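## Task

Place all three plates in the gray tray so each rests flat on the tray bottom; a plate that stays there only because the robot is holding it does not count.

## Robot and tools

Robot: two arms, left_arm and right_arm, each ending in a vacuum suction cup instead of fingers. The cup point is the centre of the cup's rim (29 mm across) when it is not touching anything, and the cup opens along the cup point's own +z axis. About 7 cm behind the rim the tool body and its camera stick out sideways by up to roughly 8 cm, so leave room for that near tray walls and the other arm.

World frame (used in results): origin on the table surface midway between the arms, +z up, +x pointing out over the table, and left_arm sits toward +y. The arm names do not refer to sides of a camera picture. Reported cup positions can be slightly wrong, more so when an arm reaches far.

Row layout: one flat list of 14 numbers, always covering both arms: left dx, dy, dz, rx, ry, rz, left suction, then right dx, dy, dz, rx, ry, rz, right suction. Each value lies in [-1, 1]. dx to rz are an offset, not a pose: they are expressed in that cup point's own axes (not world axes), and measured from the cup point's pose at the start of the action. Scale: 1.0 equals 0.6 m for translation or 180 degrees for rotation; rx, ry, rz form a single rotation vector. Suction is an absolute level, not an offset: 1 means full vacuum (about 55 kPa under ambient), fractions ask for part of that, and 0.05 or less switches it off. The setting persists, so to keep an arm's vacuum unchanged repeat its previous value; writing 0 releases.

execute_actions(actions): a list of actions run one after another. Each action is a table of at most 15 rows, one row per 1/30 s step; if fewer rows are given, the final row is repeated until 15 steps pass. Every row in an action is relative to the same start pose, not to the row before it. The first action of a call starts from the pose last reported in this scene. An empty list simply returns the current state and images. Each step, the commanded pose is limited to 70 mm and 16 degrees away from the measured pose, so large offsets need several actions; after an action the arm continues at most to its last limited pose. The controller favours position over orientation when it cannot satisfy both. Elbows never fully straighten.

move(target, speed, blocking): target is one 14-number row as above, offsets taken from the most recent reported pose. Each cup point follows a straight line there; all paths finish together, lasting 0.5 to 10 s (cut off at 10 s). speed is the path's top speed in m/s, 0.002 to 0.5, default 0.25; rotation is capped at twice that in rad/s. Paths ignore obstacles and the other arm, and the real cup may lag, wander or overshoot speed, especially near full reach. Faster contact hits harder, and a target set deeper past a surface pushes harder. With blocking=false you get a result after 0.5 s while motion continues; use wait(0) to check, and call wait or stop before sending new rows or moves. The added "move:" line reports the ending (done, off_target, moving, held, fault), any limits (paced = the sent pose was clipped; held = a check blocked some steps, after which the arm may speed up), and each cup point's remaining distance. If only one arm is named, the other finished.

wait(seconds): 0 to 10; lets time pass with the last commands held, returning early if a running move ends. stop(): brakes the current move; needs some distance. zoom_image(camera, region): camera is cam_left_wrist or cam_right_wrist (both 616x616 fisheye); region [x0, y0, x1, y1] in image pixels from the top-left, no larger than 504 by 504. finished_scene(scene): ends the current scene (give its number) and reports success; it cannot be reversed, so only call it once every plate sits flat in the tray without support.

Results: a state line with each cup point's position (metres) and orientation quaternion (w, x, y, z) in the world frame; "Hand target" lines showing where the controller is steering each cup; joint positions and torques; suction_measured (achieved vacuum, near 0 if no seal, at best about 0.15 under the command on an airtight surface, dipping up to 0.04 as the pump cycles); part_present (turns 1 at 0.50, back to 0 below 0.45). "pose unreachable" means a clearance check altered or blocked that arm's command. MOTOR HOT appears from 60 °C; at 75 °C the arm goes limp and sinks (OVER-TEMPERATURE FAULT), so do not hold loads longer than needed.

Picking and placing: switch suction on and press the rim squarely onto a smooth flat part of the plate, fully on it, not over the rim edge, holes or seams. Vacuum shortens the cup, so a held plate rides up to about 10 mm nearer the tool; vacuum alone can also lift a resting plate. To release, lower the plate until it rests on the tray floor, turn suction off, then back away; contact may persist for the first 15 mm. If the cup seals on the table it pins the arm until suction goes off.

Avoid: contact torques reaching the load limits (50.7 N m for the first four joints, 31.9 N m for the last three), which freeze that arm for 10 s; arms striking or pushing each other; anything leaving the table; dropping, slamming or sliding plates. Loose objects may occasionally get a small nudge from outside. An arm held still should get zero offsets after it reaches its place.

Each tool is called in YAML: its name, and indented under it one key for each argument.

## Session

execute_actions:
  actions: []

Scene clock: 0.00 s.
left_arm: end_effector_position=(+0.4847, +0.3322, +0.2070) suction_measured=0.01 part_present=0 end_effector_quat_wxyz=(-0.001, -0.285, +0.958, +0.000) | right_arm: end_effector_position=(+0.4078, -0.4269, +0.2076) suction_measured=0.00 part_present=0 end_effector_quat_wxyz=(+0.001, +0.323, +0.947, +0.000)
Joint positions: left_arm=[-0.054  0.433 -0.002  1.656  0.001  1.055 -2.672] | right_arm=[-0.053  0.433 -0.003  1.654  0.002  1.052  2.561]
Joint velocities: left_arm=[-0.001  0.001 -0.     0.     0.001  0.     0.   ] | right_arm=[-0.     0.     0.001  0.002  0.    -0.    -0.001]
Joint torques (N m, as the joint torque sensors report them, + toward a larger angle): no reading
Hand target (left_arm): +0.485, +0.332, +0.207; -0.001, -0.285, +0.958, +0.000
Hand target (right_arm): +0.408, -0.427, +0.208; +0.001, +0.323, +0.947, +0.000
camera_calibration (this result's frames):
cam_left_wrist: T_world_to_cam=[[0.577266, -0.81652, 0.00767985, -0.0120345], [-0.764908, -0.537438, 0.355071, 0.483258], [-0.285795, -0.210845, -0.934808, 0.506024], [0, 0, 0, 1]] pos_world=[0.521214, 0.356587, 0.301537]
cam_right_wrist: T_world_to_cam=[[-0.631362, -0.775344, 0.0149434, -0.0669443], [-0.732545, 0.602613, 0.3166, 0.507388], [-0.254479, 0.188943, -0.948441, 0.483138], [0, 0, 0, 1]] pos_world=[0.452367, -0.448949, 0.298589]

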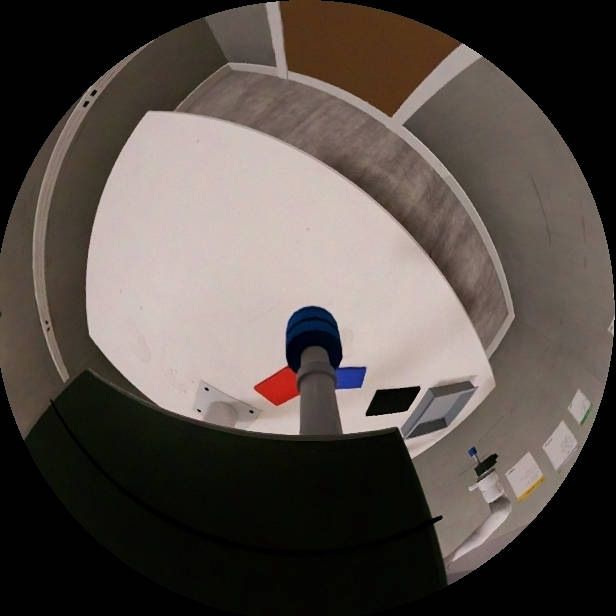

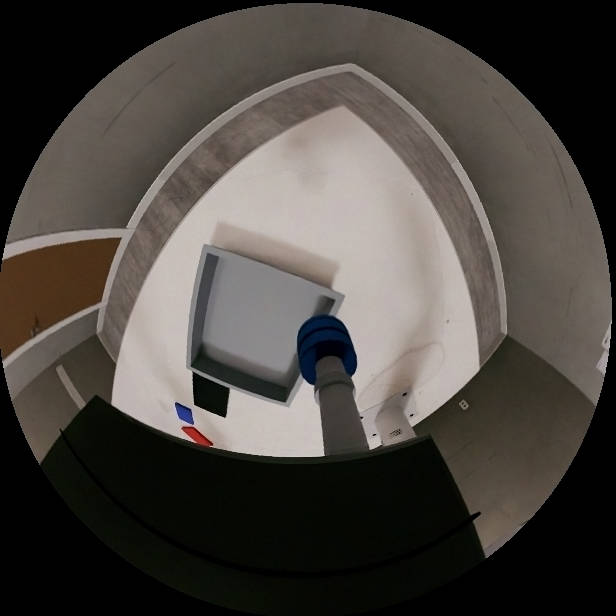

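move:
  target: [0.408,0.044,0.2,0,0,0,0,0.438,0.428,0.2,0,0,0,0]
  speed: 0.35

Scene clock: 5.83 s.
left_arm: end_effector_position=(+0.2651, +0.2213, +0.0872) suction_measured=0.01 part_present=0 end_effector_quat_wxyz=(-0.001, -0.286, +0.958, +0.001) | right_arm: end_effector_position=(+0.3564, -0.0620, +0.0877) suction_measured=0.00 part_present=0 end_effector_quat_wxyz=(+0.000, +0.323, +0.946, +0.001)
Joint positions: left_arm=[ 0.297  0.319  0.021  2.456 -0.019  0.37  -2.28 ] | right_arm=[-0.785  0.697 -0.085  1.63   0.074  0.815  1.716]
Joint velocities: left_arm=[ 0.005 -0.     0.001  0.    -0.002  0.     0.003] | right_arm=[-0.003  0.003 -0.001  0.002  0.002  0.001  0.002]
Joint torques (N m, as the joint torque sensors report them, + toward a larger angle): left_arm=[ 0.55 -8.56  0.44 -2.64 -0.24  0.3   0.05] | right_arm=[  0.59 -17.56  -0.65  -5.45   0.11  -0.04  -0.14]
Hand target (left_arm): +0.265, +0.221, +0.087; -0.001, -0.285, +0.958, +0.001
Hand target (right_arm): +0.356, -0.062, +0.087; +0.000, +0.323, +0.946, +0.001
Off the commanded pose (left_arm): 0.001 m, 0 deg.
Off the commanded pose (right_arm): 0.001 m, 0 deg.
move: done
camera_calibration (this result's frames):
cam_left_wrist: T_world_to_cam=[[0.578216, -0.815854, 0.00690561, 0.0247591], [-0.764394, -0.538747, 0.354193, 0.298555], [-0.28525, -0.210079, -0.935147, 0.307636], [0, 0, 0, 1]] pos_world=[0.301651, 0.245673, 0.181767]
cam_right_wrist: T_world_to_cam=[[-0.631755, -0.775057, 0.0130928, 0.185676], [-0.732045, 0.60208, 0.318763, 0.287439], [-0.254943, 0.191796, -0.947744, 0.287627], [0, 0, 0, 1]] pos_world=[0.401048, -0.0843176, 0.178541]

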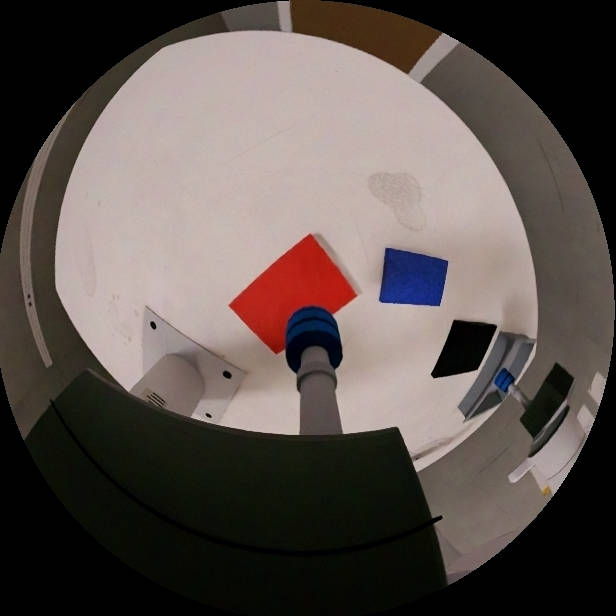

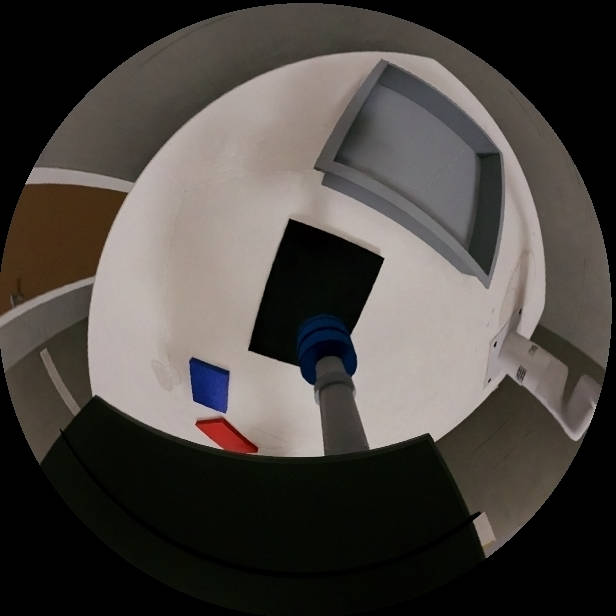

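move:
  target: [0.003,0.024,0.105,0,0,0,1,0.004,0.005,0.113,0,0,0,1]

move:
  target: [0,0,0.028,0,0,0,1,0,0,0.03,0,0,0,1]
  speed: 0.03

Scene clock: 9.50 s.
left_arm: end_effector_position=(+0.2559, +0.2325, +0.0243) suction_measured=0.01 part_present=0 end_effector_quat_wxyz=(-0.001, -0.286, +0.958, +0.001) | right_arm: end_effector_position=(+0.3563, -0.0580, +0.0198) suction_measured=0.00 part_present=0 end_effector_quat_wxyz=(+0.000, +0.323, +0.946, +0.002)
Joint positions: left_arm=[ 0.279  0.555  0.     2.554 -0.035  0.035 -2.301] | right_arm=[-0.797  0.82  -0.076  1.659  0.088  0.663  1.699]
Joint velocities: left_arm=[ 0.     0.004  0.001 -0.    -0.002 -0.001 -0.   ] | right_arm=[-0.002  0.002  0.001 -0.001 -0.    -0.     0.001]
Joint torques (N m, as the joint torque sensors report them, + toward a larger angle): left_arm=[ 0.76 -9.87  0.66 -0.13 -0.34  0.3   0.19] | right_arm=[  0.51 -18.22  -0.37  -4.76   0.13  -0.04  -0.03]
Hand target (left_arm): +0.256, +0.233, +0.024; -0.001, -0.286, +0.958, +0.001
Hand target (right_arm): +0.356, -0.058, +0.020; +0.000, +0.323, +0.946, +0.001
Off the commanded pose (left_arm): 0.000 m, 0 deg.
Off the commanded pose (right_arm): 0.000 m, 0 deg.
move: done
camera_calibration (this result's frames):
cam_left_wrist: T_world_to_cam=[[0.57802, -0.815992, 0.00708801, 0.0397091], [-0.764832, -0.538711, 0.353301, 0.319934], [-0.284472, -0.209636, -0.935483, 0.248292], [0, 0, 0, 1]] pos_world=[0.292376, 0.256806, 0.118958]
cam_right_wrist: T_world_to_cam=[[-0.631821, -0.775008, 0.0128414, 0.189639], [-0.731927, 0.601989, 0.319206, 0.306514], [-0.255117, 0.192282, -0.947598, 0.222659], [0, 0, 0, 1]] pos_world=[0.400967, -0.0803597, 0.110715]

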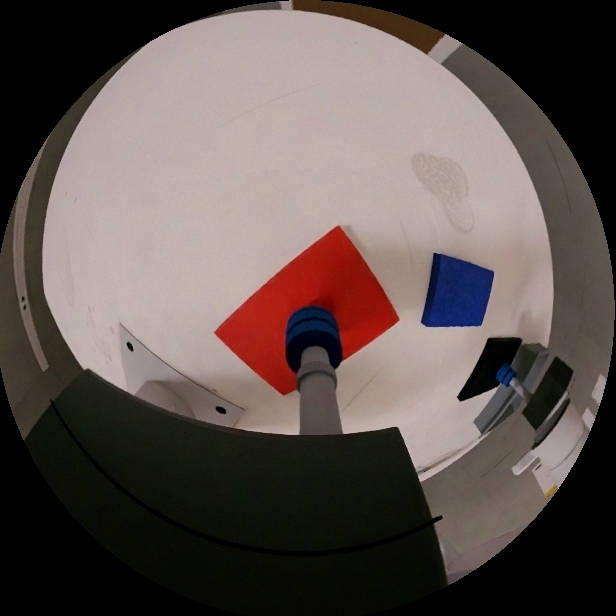

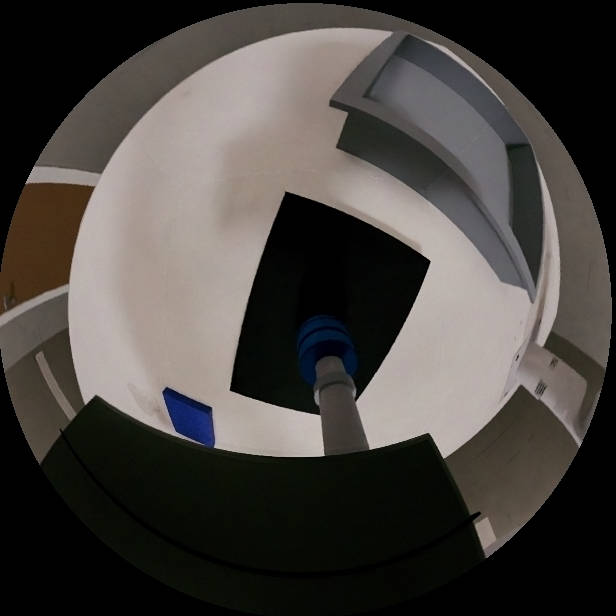

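Scene clock: 10.37 s.
left_arm: end_effector_position=(+0.2561, +0.2325, +0.0076) suction_measured=0.39 part_present=0 end_effector_quat_wxyz=(-0.000, -0.286, +0.958, +0.001) | right_arm: end_effector_position=(+0.3563, -0.0579, +0.0020) suction_measured=0.69 part_present=1 end_effector_quat_wxyz=(+0.000, +0.323, +0.946, +0.002)
Joint positions: left_arm=[ 0.282  0.627 -0.005  2.562 -0.035 -0.045 -2.301] | right_arm=[-0.799  0.854 -0.073  1.663  0.092  0.624  1.696]
Joint velocities: left_arm=[ 0.     0.006  0.001  0.001 -0.001 -0.002 -0.   ] | right_arm=[-0.001  0.003  0.001 -0.    -0.    -0.     0.   ]
Joint torques (N m, as the joint torque sensors report them, + toward a larger angle): left_arm=[  0.51 -10.49   0.65   0.45  -0.25   0.43   0.16] | right_arm=[  0.36 -19.24  -0.35  -4.86   0.04   0.05  -0.1 ]
Hand target (left_arm): +0.256, +0.233, +0.007; -0.001, -0.286, +0.958, +0.001
Hand target (right_arm): +0.356, -0.058, +0.002; +0.000, +0.323, +0.946, +0.002
Off the commanded pose (left_arm): 0.000 m, 0 deg.
Off the commanded pose (right_arm): 0.000 m, 0 deg.
move: done
camera_calibration (this result's frames):
cam_left_wrist: T_world_to_cam=[[0.577991, -0.81601, 0.00732832, 0.0397675], [-0.765029, -0.538711, 0.352875, 0.326024], [-0.284002, -0.209565, -0.935642, 0.232581], [0, 0, 0, 1]] pos_world=[0.292486, 0.256825, 0.102275]
cam_right_wrist: T_world_to_cam=[[-0.631858, -0.774982, 0.0125694, 0.189963], [-0.731936, 0.60194, 0.319276, 0.312204], [-0.255, 0.192537, -0.947578, 0.205683], [0, 0, 0, 1]] pos_world=[0.400992, -0.0803118, 0.0928336]

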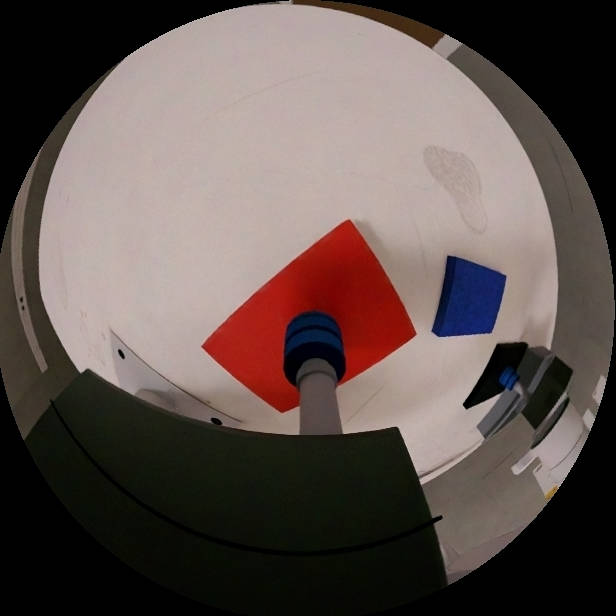

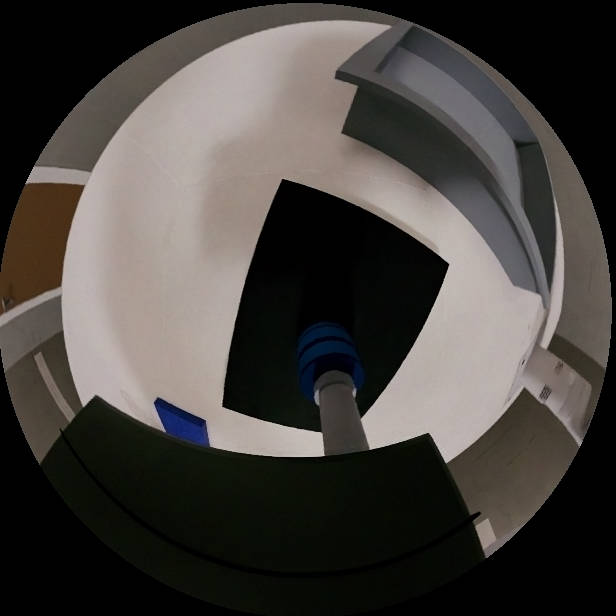

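move:
  target: [0,0,-0.13,0,0,0,1,0,0,-0.13,0,0,0,1]
  speed: 0.15

move:
  target: [0.125,-0.478,0,0,0,-0.24,1,-0.38,-0.292,0,0,0,-0.5,1]
  speed: 0.45

Scene clock: 14.23 s.
left_arm: end_effector_position=(+0.2559, +0.2323, +0.0855) suction_measured=1.00 part_present=1 end_effector_quat_wxyz=(-0.001, -0.286, +0.958, +0.001) | right_arm: end_effector_position=(+0.3564, -0.0581, +0.0800) suction_measured=0.99 part_present=1 end_effector_quat_wxyz=(+0.000, +0.323, +0.946, +0.001)
Joint positions: left_arm=[ 0.257  0.308  0.027  2.495 -0.025  0.341 -2.308] | right_arm=[-0.792  0.714 -0.084  1.627  0.076  0.801  1.709]
Joint velocities: left_arm=[ 0.    -0.007 -0.     0.    -0.002 -0.    -0.001] | right_arm=[ 0.    -0.001 -0.001 -0.001 -0.    -0.    -0.   ]
Joint torques (N m, as the joint torque sensors report them, + toward a larger angle): left_arm=[ 0.43 -8.15  0.52 -2.58 -0.31  0.17  0.14] | right_arm=[  0.19 -18.58  -0.6   -5.79   0.03   0.05  -0.15]
Hand target (left_arm): +0.256, +0.232, +0.086; -0.001, -0.286, +0.958, +0.001
Hand target (right_arm): +0.356, -0.058, +0.080; +0.000, +0.323, +0.946, +0.002
Off the commanded pose (left_arm): 0.000 m, 0 deg.
Off the commanded pose (right_arm): 0.000 m, 0 deg.
move: done
camera_calibration (this result's frames):
cam_left_wrist: T_world_to_cam=[[0.578077, -0.815949, 0.00732299, 0.0391293], [-0.764639, -0.538548, 0.353968, 0.298014], [-0.284876, -0.21022, -0.935229, 0.305669], [0, 0, 0, 1]] pos_world=[0.292331, 0.25668, 0.180096]
cam_right_wrist: T_world_to_cam=[[-0.631786, -0.775037, 0.0127937, 0.188804], [-0.732081, 0.602031, 0.318774, 0.287525], [-0.254764, 0.192031, -0.947745, 0.279579], [0, 0, 0, 1]] pos_world=[0.401002, -0.0804563, 0.170898]

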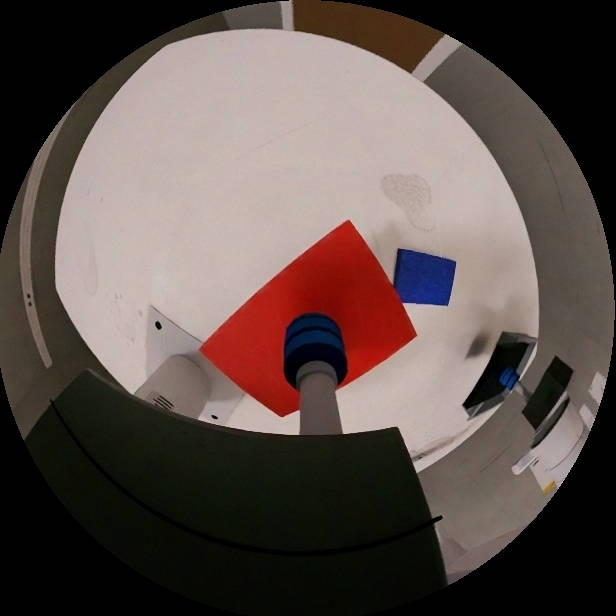

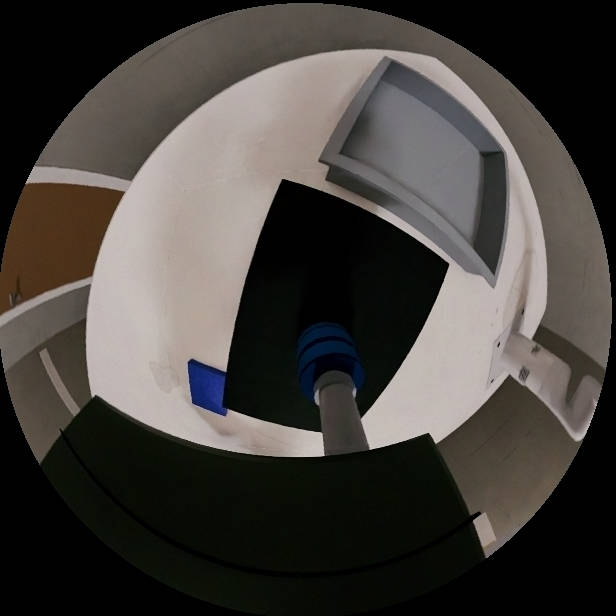

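Scene clock: 16.47 s.
left_arm: end_effector_position=(+0.3501, -0.0486, +0.0858) suction_measured=0.99 part_present=1 end_effector_quat_wxyz=(+0.000, -0.618, +0.786, +0.001) | right_arm: end_effector_position=(+0.4304, -0.3360, +0.0804) suction_measured=0.99 part_present=1 end_effector_quat_wxyz=(+0.002, -0.441, +0.897, -0.000)
Joint positions: left_arm=[ 0.959  0.665 -0.167  1.714  0.146  0.776 -1.139] | right_arm=[ 0.075  0.71  -0.504  1.732  0.448  0.811  3.551]
Joint velocities: left_arm=[ 0.005  0.006  0.002 -0.002 -0.003  0.001  0.002] | right_arm=[ 0.012  0.004  0.007 -0.003 -0.006 -0.     0.006]
Joint torques (N m, as the joint torque sensors report them, + toward a larger angle): left_arm=[  0.49 -17.13  -0.15  -5.57  -0.27   0.26   0.15] | right_arm=[  0.27 -17.13  -2.78  -5.23   0.21   0.04  -0.23]
Hand target (left_arm): +0.350, -0.049, +0.085; +0.000, -0.618, +0.786, +0.001
Hand target (right_arm): +0.430, -0.337, +0.080; +0.002, -0.441, +0.898, +0.000
Off the commanded pose (left_arm): 0.001 m, 0 deg.
Off the commanded pose (right_arm): 0.001 m, 0 deg.
move: done
camera_calibration (this result's frames):
cam_left_wrist: T_world_to_cam=[[0.979961, -0.199009, 0.008523, -0.355356], [-0.189254, -0.916871, 0.351469, -0.000958425], [-0.0621309, -0.346039, -0.936161, 0.189235], [0, 0, 0, 1]] pos_world=[0.359811, -0.006115, 0.18052]
cam_right_wrist: T_world_to_cam=[[0.775487, -0.631113, 0.0177834, -0.537572], [-0.603475, -0.732658, 0.31469, 0.0053843], [-0.185576, -0.25477, -0.949028, 0.172358], [0, 0, 0, 1]] pos_world=[0.452115, -0.291412, 0.171438]

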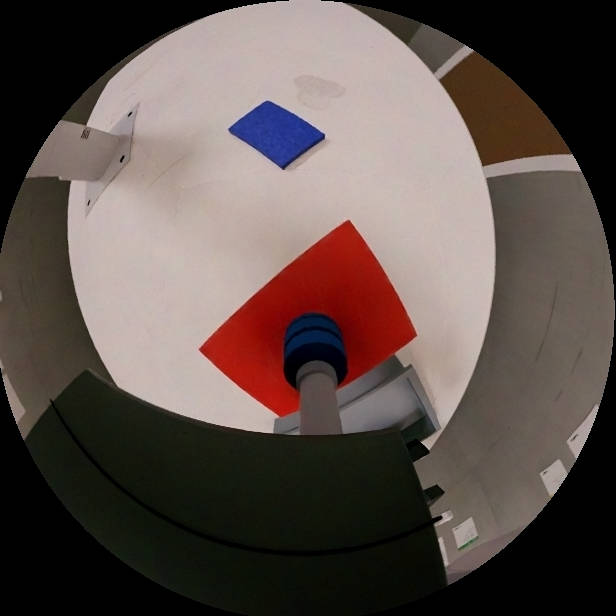

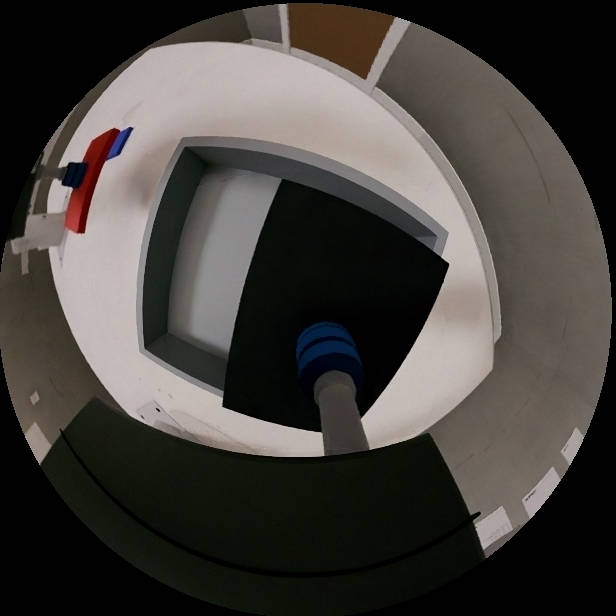

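move:
  target: [0,0,0,0,0,0,1,0,0,0.055,0,0,0,1]
  speed: 0.1

Scene clock: 18.47 s.
left_arm: end_effector_position=(+0.3501, -0.0486, +0.0858) suction_measured=0.99 part_present=1 end_effector_quat_wxyz=(+0.000, -0.618, +0.786, +0.001) | right_arm: end_effector_position=(+0.4305, -0.3361, +0.0475) suction_measured=1.00 part_present=1 end_effector_quat_wxyz=(+0.002, -0.441, +0.897, -0.000)
Joint positions: left_arm=[ 0.959  0.665 -0.167  1.714  0.146  0.776 -1.139] | right_arm=[ 0.054  0.767 -0.471  1.754  0.487  0.734  3.518]
Joint velocities: left_arm=[ 0.    -0.001 -0.002 -0.     0.     0.001 -0.   ] | right_arm=[-0.002  0.003 -0.     0.002  0.    -0.    -0.   ]
Joint torques (N m, as the joint torque sensors report them, + toward a larger angle): left_arm=[  0.46 -16.93  -0.09  -5.47  -0.29   0.28   0.11] | right_arm=[  0.13 -17.5   -2.61  -4.74  -0.06   0.    -0.04]
Hand target (left_arm): +0.350, -0.049, +0.086; +0.000, -0.618, +0.786, +0.001
Hand target (right_arm): +0.430, -0.336, +0.047; +0.002, -0.441, +0.897, +0.000
Off the commanded pose (left_arm): 0.000 m, 0 deg.
Off the commanded pose (right_arm): 0.000 m, 0 deg.
move: done
camera_calibration (this result's frames):
cam_left_wrist: T_world_to_cam=[[0.97996, -0.199014, 0.00852319, -0.355356], [-0.189258, -0.916872, 0.351465, -0.000956083], [-0.0621315, -0.346034, -0.936162, 0.189234], [0, 0, 0, 1]] pos_world=[0.359811, -0.00611599, 0.180518]
cam_right_wrist: T_world_to_cam=[[0.775333, -0.631299, 0.0179302, -0.537116], [-0.603743, -0.73256, 0.314405, 0.0159546], [-0.185348, -0.254593, -0.94912, 0.141127], [0, 0, 0, 1]] pos_world=[0.452233, -0.291463, 0.13856]

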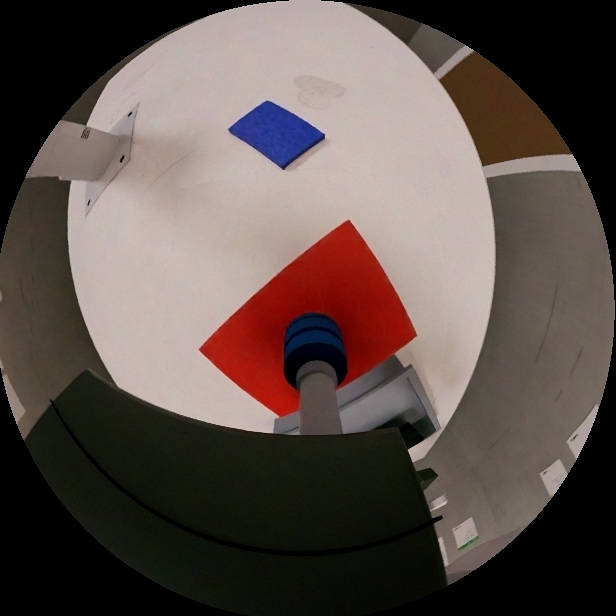

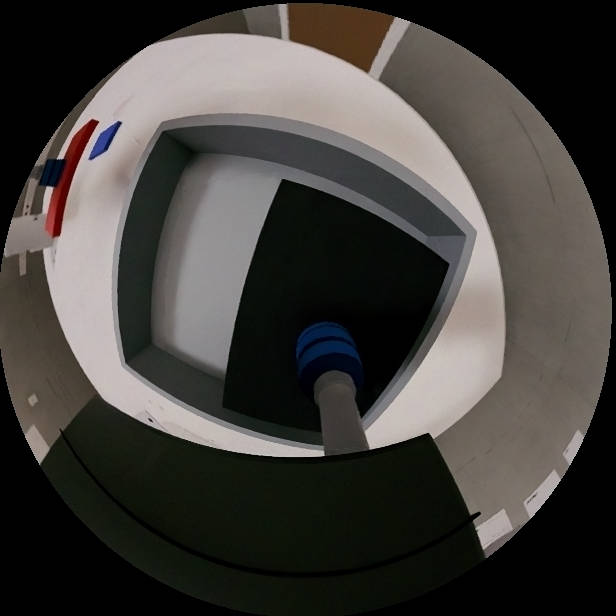

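Inside the rim.

move:
  target: [0,0,0,0,0,0,1,0,0,0.06,0,0,-0.012,1]
  speed: 0.08

move:
  target: [0,0,0,0,0,0,1,0,0,0.017,0,0,0,1]
  speed: 0.02

Scene clock: 20.97 s.
left_arm: end_effector_position=(+0.3501, -0.0486, +0.0858) suction_measured=0.99 part_present=1 end_effector_quat_wxyz=(+0.000, -0.618, +0.786, +0.001) | right_arm: end_effector_position=(+0.4307, -0.3361, +0.0117) suction_measured=1.00 part_present=1 end_effector_quat_wxyz=(+0.003, -0.458, +0.889, -0.000)
Joint positions: left_arm=[ 0.959  0.665 -0.167  1.714  0.146  0.776 -1.139] | right_arm=[ 0.034  0.834 -0.44   1.768  0.54   0.657  3.512]
Joint velocities: left_arm=[-0.     0.     0.001 -0.     0.001  0.    -0.   ] | right_arm=[-0.002  0.004 -0.    -0.001  0.    -0.    -0.002]
Joint torques (N m, as the joint torque sensors report them, + toward a larger angle): left_arm=[  0.43 -16.96  -0.11  -5.41  -0.24   0.21   0.19] | right_arm=[  0.55 -18.    -2.63  -4.27   0.04   0.17  -0.06]
Hand target (left_arm): +0.350, -0.049, +0.086; +0.000, -0.618, +0.786, +0.001
Hand target (right_arm): +0.431, -0.336, +0.011; +0.002, -0.458, +0.889, +0.000
Off the commanded pose (left_arm): 0.000 m, 0 deg.
Off the commanded pose (right_arm): 0.000 m, 0 deg.
move: done
camera_calibration (this result's frames):
cam_left_wrist: T_world_to_cam=[[0.979959, -0.199015, 0.00852663, -0.355358], [-0.189261, -0.916872, 0.351463, -0.000954835], [-0.0621285, -0.346034, -0.936163, 0.189233], [0, 0, 0, 1]] pos_world=[0.359813, -0.00611612, 0.180518]
cam_right_wrist: T_world_to_cam=[[0.798402, -0.601846, 0.018317, -0.536676], [-0.57606, -0.754634, 0.314136, 0.00797095], [-0.175239, -0.261358, -0.949201, 0.100503], [0, 0, 0, 1]] pos_world=[0.450687, -0.290714, 0.102724]

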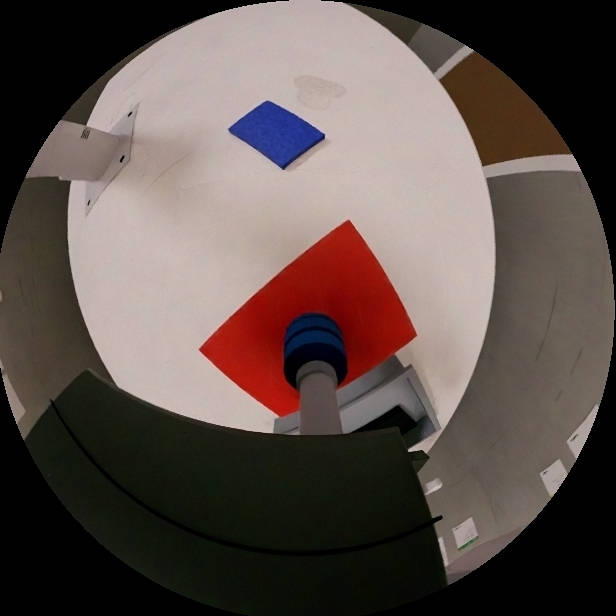

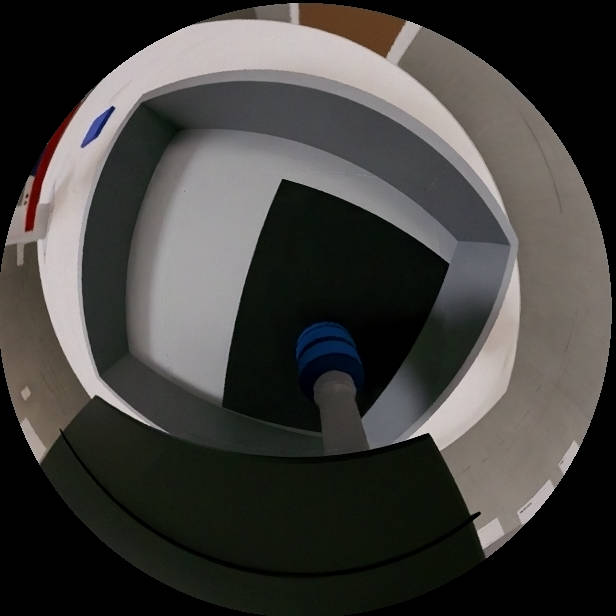

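Scene clock: 21.70 s.
left_arm: end_effector_position=(+0.3501, -0.0486, +0.0858) suction_measured=0.96 part_present=1 end_effector_quat_wxyz=(+0.000, -0.618, +0.786, +0.001) | right_arm: end_effector_position=(+0.4321, -0.3359, +0.0044) suction_measured=0.99 part_present=1 end_effector_quat_wxyz=(+0.005, -0.458, +0.889, -0.001)
Joint positions: left_arm=[ 0.959  0.665 -0.167  1.714  0.146  0.776 -1.139] | right_arm=[ 0.027  0.847 -0.429  1.77   0.552  0.636  3.502]
Joint velocities: left_arm=[ 0.    -0.001  0.    -0.     0.    -0.     0.   ] | right_arm=[-0.001 -0.    -0.001  0.     0.001 -0.001 -0.002]
Joint torques (N m, as the joint torque sensors report them, + toward a larger angle): left_arm=[  0.52 -16.83  -0.11  -5.47  -0.23   0.25   0.14] | right_arm=[  0.55 -13.36  -1.61  -3.77   0.18  -0.81  -0.26]
Hand target (left_arm): +0.350, -0.049, +0.086; +0.000, -0.618, +0.786, +0.001
Hand target (right_arm): +0.431, -0.336, +0.001; +0.003, -0.458, +0.889, -0.000
Off the commanded pose (left_arm): 0.000 m, 0 deg.
Off the commanded pose (right_arm): 0.003 m, 0 deg.
move: done
camera_calibration (this result's frames):
cam_left_wrist: T_world_to_cam=[[0.979959, -0.199016, 0.00852984, -0.35536], [-0.189263, -0.916872, 0.351462, -0.000953622], [-0.0621258, -0.346033, -0.936163, 0.189232], [0, 0, 0, 1]] pos_world=[0.359814, -0.00611626, 0.180518]
cam_right_wrist: T_world_to_cam=[[0.798509, -0.601563, 0.0224733, -0.537492], [-0.577303, -0.754659, 0.311785, 0.0117674], [-0.170599, -0.261937, -0.949887, 0.0917364], [0, 0, 0, 1]] pos_world=[0.451635, -0.290425, 0.0955495]

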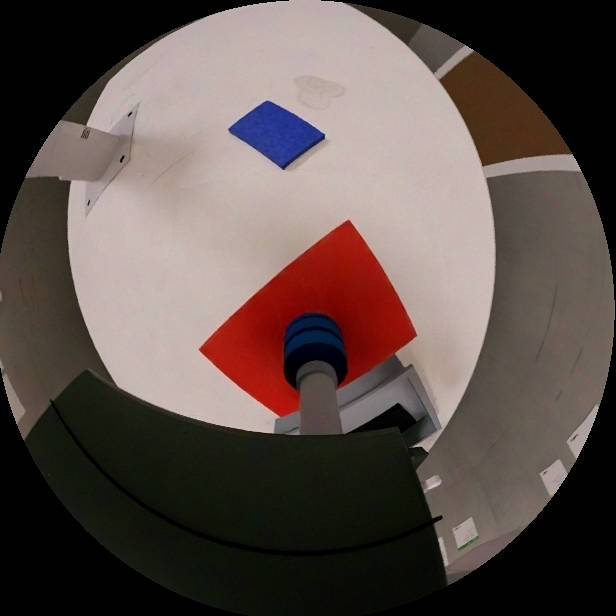

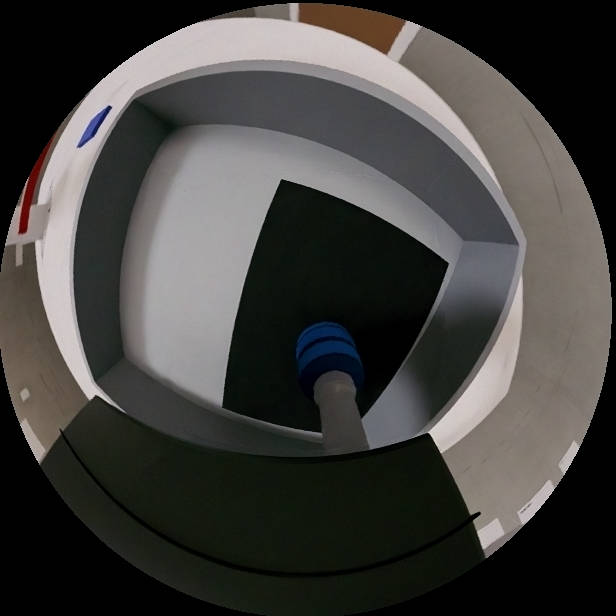

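execute_actions:
  actions:
    - [[0,0,0,0,0,0,1,0,0,0,0,0,0,0]]

move:
  target: [0,0,0,0,0,0,1,0,0,-0.14,0,0,0,0]

move:
  target: [0.335,-0.082,0.02,0,0,0,1,0.46,-0.125,-0.1,0,0,0,0]
  speed: 0.3

Scene clock: 25.40 s.
left_arm: end_effector_position=(+0.3501, -0.0486, +0.0858) suction_measured=0.98 part_present=1 end_effector_quat_wxyz=(+0.000, -0.618, +0.786, +0.001) | right_arm: end_effector_position=(+0.4332, -0.3358, +0.0064) suction_measured=0.00 part_present=0 end_effector_quat_wxyz=(+0.006, -0.458, +0.889, -0.002)
Joint positions: left_arm=[ 0.959  0.665 -0.167  1.714  0.146  0.776 -1.139] | right_arm=[ 0.027  0.843 -0.43   1.77   0.552  0.637  3.502]
Joint velocities: left_arm=[ 0.001 -0.001 -0.    -0.    -0.     0.    -0.   ] | right_arm=[-0.     0.     0.001 -0.001 -0.    -0.001 -0.001]
Joint torques (N m, as the joint torque sensors report them, + toward a larger angle): left_arm=[  0.3  -16.96  -0.1   -5.35  -0.23   0.26   0.13] | right_arm=[  0.19 -14.31  -1.85  -3.41   0.21  -0.31  -0.26]
Hand target (left_arm): +0.350, -0.049, +0.086; +0.000, -0.618, +0.786, +0.001
Hand target (right_arm): +0.432, -0.336, +0.004; +0.005, -0.458, +0.889, -0.001
Off the commanded pose (left_arm): 0.000 m, 0 deg.
Off the commanded pose (right_arm): 0.002 m, 0 deg.
camera_calibration (this result's frames):
cam_left_wrist: T_world_to_cam=[[0.979959, -0.199017, 0.00853312, -0.355362], [-0.189265, -0.916872, 0.351461, -0.0009524], [-0.0621229, -0.346032, -0.936164, 0.189231], [0, 0, 0, 1]] pos_world=[0.359816, -0.0061164, 0.180518]
cam_right_wrist: T_world_to_cam=[[0.798509, -0.60144, 0.0255507, -0.53832], [-0.578312, -0.754635, 0.30997, 0.0123409], [-0.167147, -0.26229, -0.950403, 0.0922101], [0, 0, 0, 1]] pos_world=[0.452403, -0.290269, 0.0975659]

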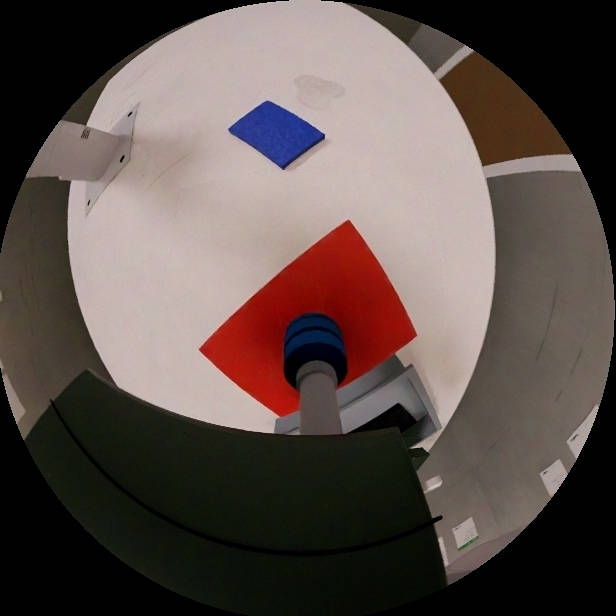

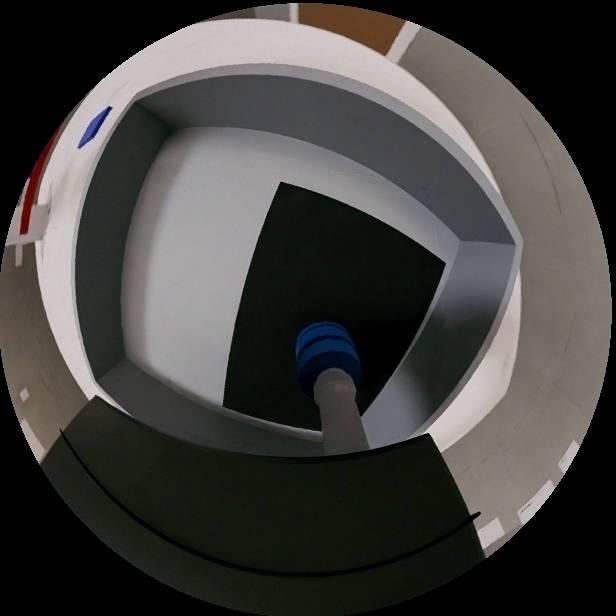

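Scene clock: 26.27 s.
left_arm: end_effector_position=(+0.3501, -0.0486, +0.0858) suction_measured=0.98 part_present=1 end_effector_quat_wxyz=(+0.000, -0.618, +0.786, +0.001) | right_arm: end_effector_position=(+0.4323, -0.3358, +0.0903) suction_measured=0.00 part_present=0 end_effector_quat_wxyz=(+0.006, -0.458, +0.889, -0.003)
Joint positions: left_arm=[ 0.959  0.665 -0.167  1.714  0.146  0.776 -1.139] | right_arm=[ 0.083  0.693 -0.517  1.727  0.446  0.827  3.589]
Joint velocities: left_arm=[ 0.001 -0.     0.001  0.001 -0.    -0.     0.   ] | right_arm=[ 0.001 -0.004  0.001 -0.002  0.     0.    -0.   ]
Joint torques (N m, as the joint torque sensors report them, + toward a larger angle): left_arm=[  0.46 -16.96  -0.2   -5.46  -0.25   0.25   0.18] | right_arm=[  0.4  -16.57  -2.62  -4.97  -0.05   0.08  -0.24]
Hand target (left_arm): +0.350, -0.049, +0.086; +0.000, -0.618, +0.786, +0.001
Hand target (right_arm): +0.432, -0.336, +0.091; +0.006, -0.458, +0.889, -0.003
Off the commanded pose (left_arm): 0.000 m, 0 deg.
Off the commanded pose (right_arm): 0.000 m, 0 deg.
move: done
camera_calibration (this result's frames):
cam_left_wrist: T_world_to_cam=[[0.979959, -0.199018, 0.00853656, -0.355364], [-0.189268, -0.916872, 0.35146, -0.000951135], [-0.06212, -0.346032, -0.936164, 0.18923], [0, 0, 0, 1]] pos_world=[0.359817, -0.00611655, 0.180518]
cam_right_wrist: T_world_to_cam=[[0.798689, -0.601199, 0.0256104, -0.539705], [-0.578016, -0.754666, 0.310445, -0.0144258], [-0.167312, -0.262752, -0.950246, 0.171751], [0, 0, 0, 1]] pos_world=[0.451454, -0.290229, 0.181506]

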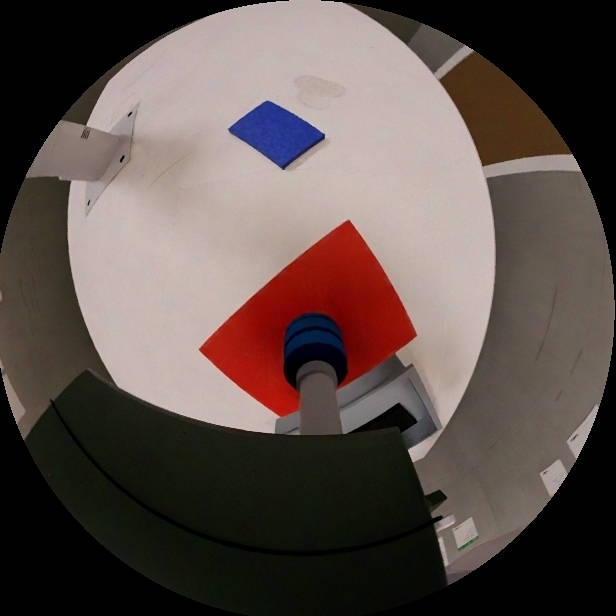

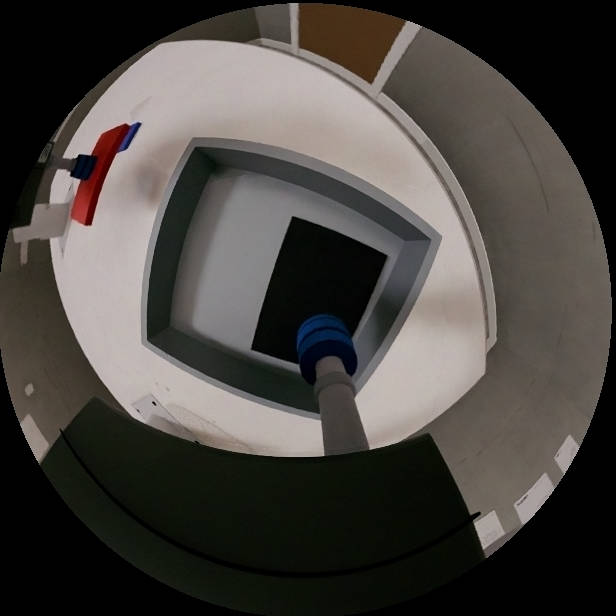

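Scene clock: 27.83 s.
left_arm: end_effector_position=(+0.3503, -0.2556, +0.0742) suction_measured=1.00 part_present=1 end_effector_quat_wxyz=(+0.001, -0.618, +0.786, +0.000) | right_arm: end_effector_position=(+0.3328, -0.6050, +0.1496) suction_measured=0.00 part_present=0 end_effector_quat_wxyz=(+0.005, -0.459, +0.889, -0.004)
Joint positions: left_arm=[ 1.137  1.021 -0.148  0.966  0.136  1.163 -0.857] | right_arm=[ 0.76   0.541 -0.549  1.769  0.342  0.915  4.294]
Joint velocities: left_arm=[-0.001  0.009  0.    -0.002 -0.001  0.     0.   ] | right_arm=[ 0.003  0.     0.001 -0.001 -0.001 -0.     0.002]
Joint torques (N m, as the joint torque sensors report them, + toward a larger angle): left_arm=[  0.53 -23.    -0.03  -7.07  -0.27   0.11   0.12] | right_arm=[  0.24 -14.73  -2.26  -5.53  -0.12   0.02  -0.25]
Hand target (left_arm): +0.350, -0.256, +0.074; +0.001, -0.618, +0.786, +0.001
Hand target (right_arm): +0.333, -0.605, +0.150; +0.005, -0.458, +0.889, -0.004
Off the commanded pose (left_arm): 0.001 m, 0 deg.
Off the commanded pose (right_arm): 0.001 m, 0 deg.
move: done
camera_calibration (this result's frames):
cam_left_wrist: T_world_to_cam=[[0.979806, -0.199721, 0.00963591, -0.396881], [-0.190318, -0.916729, 0.351265, -0.18622], [-0.0613214, -0.346005, -0.936226, 0.106508], [0, 0, 0, 1]] pos_world=[0.359956, -0.213126, 0.168952]
cam_right_wrist: T_world_to_cam=[[0.799099, -0.600582, 0.0272432, -0.623668], [-0.577525, -0.75425, 0.312365, -0.293708], [-0.167053, -0.265344, -0.949572, 0.13897], [0, 0, 0, 1]] pos_world=[0.351963, -0.559219, 0.240696]

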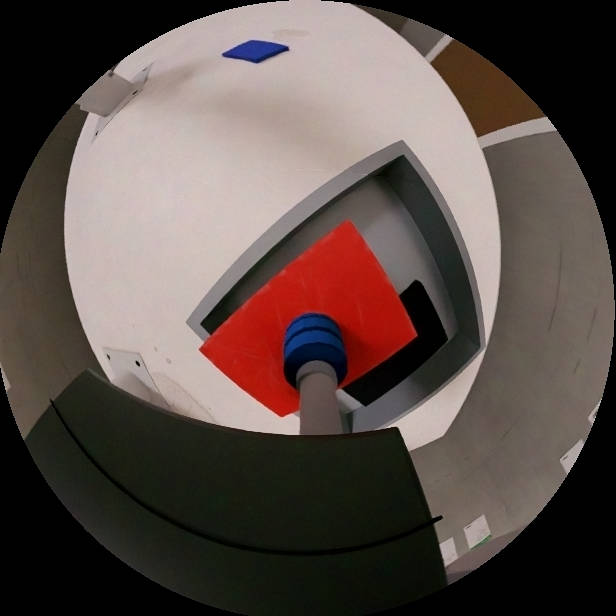

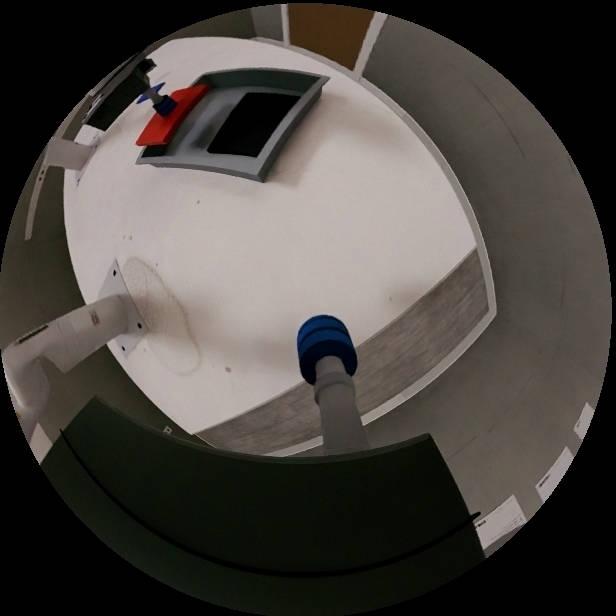

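move:
  target: [0,-0.006,0.088,0,0,0,1,0,0,0,0,0,0,0]
  speed: 0.08

Scene clock: 30.40 s.
left_arm: end_effector_position=(+0.3539, -0.2565, +0.0216) suction_measured=0.96 part_present=1 end_effector_quat_wxyz=(+0.001, -0.618, +0.786, +0.000) | right_arm: end_effector_position=(+0.3328, -0.6050, +0.1496) suction_measured=0.00 part_present=0 end_effector_quat_wxyz=(+0.005, -0.459, +0.889, -0.004)
Joint positions: left_arm=[ 1.131  1.095 -0.144  0.984  0.145  1.072 -0.866] | right_arm=[ 0.76   0.541 -0.55   1.769  0.342  0.915  4.294]
Joint velocities: left_arm=[ 0.     0.002  0.001 -0.001 -0.     0.     0.   ] | right_arm=[ 0.    -0.     0.    -0.001 -0.001 -0.     0.   ]
Joint torques (N m, as the joint torque sensors report them, + toward a larger angle): left_arm=[  0.36 -23.65   0.11  -6.7   -0.19   0.22   0.14] | right_arm=[  0.33 -14.48  -2.26  -5.62   0.07   0.14  -0.1 ]
Hand target (left_arm): +0.354, -0.256, +0.021; +0.001, -0.618, +0.786, +0.000
Hand target (right_arm): +0.333, -0.605, +0.150; +0.005, -0.459, +0.889, -0.004
Off the commanded pose (left_arm): 0.000 m, 0 deg.
Off the commanded pose (right_arm): 0.000 m, 0 deg.
move: done
camera_calibration (this result's frames):
cam_left_wrist: T_world_to_cam=[[0.979786, -0.199808, 0.00982895, -0.400084], [-0.190459, -0.916657, 0.351376, -0.167827], [-0.0611982, -0.346145, -0.936183, 0.0570456], [0, 0, 0, 1]] pos_world=[0.363524, -0.214034, 0.116308]
cam_right_wrist: T_world_to_cam=[[0.799097, -0.600584, 0.0272446, -0.623669], [-0.577527, -0.754249, 0.312364, -0.293707], [-0.167051, -0.265343, -0.949572, 0.138969], [0, 0, 0, 1]] pos_world=[0.351964, -0.55922, 0.240696]

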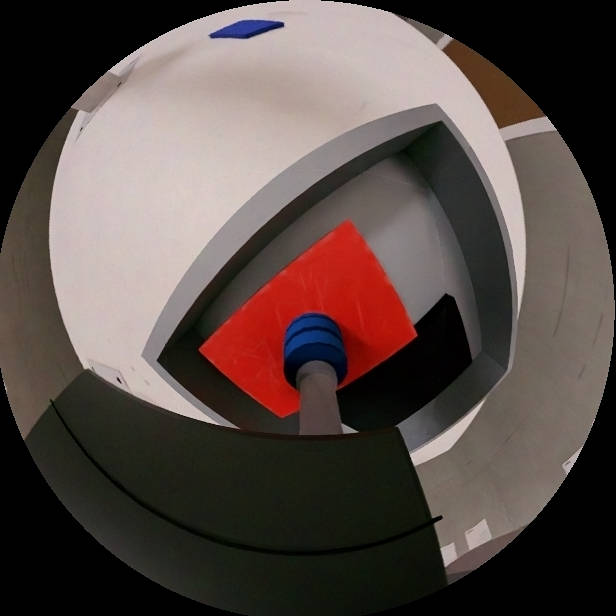

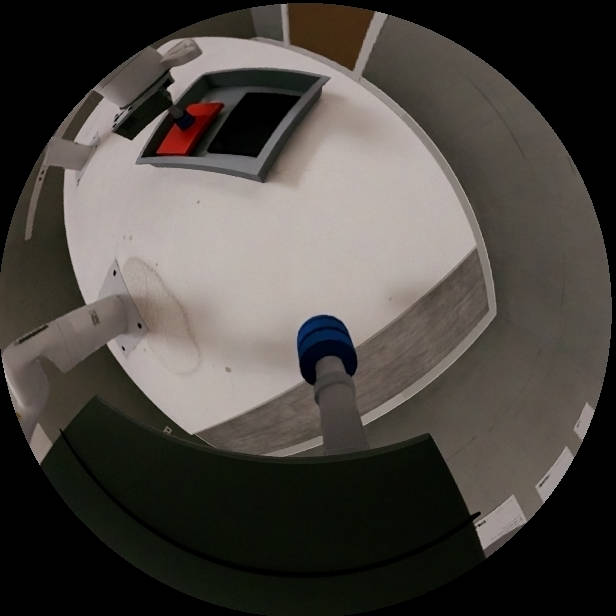

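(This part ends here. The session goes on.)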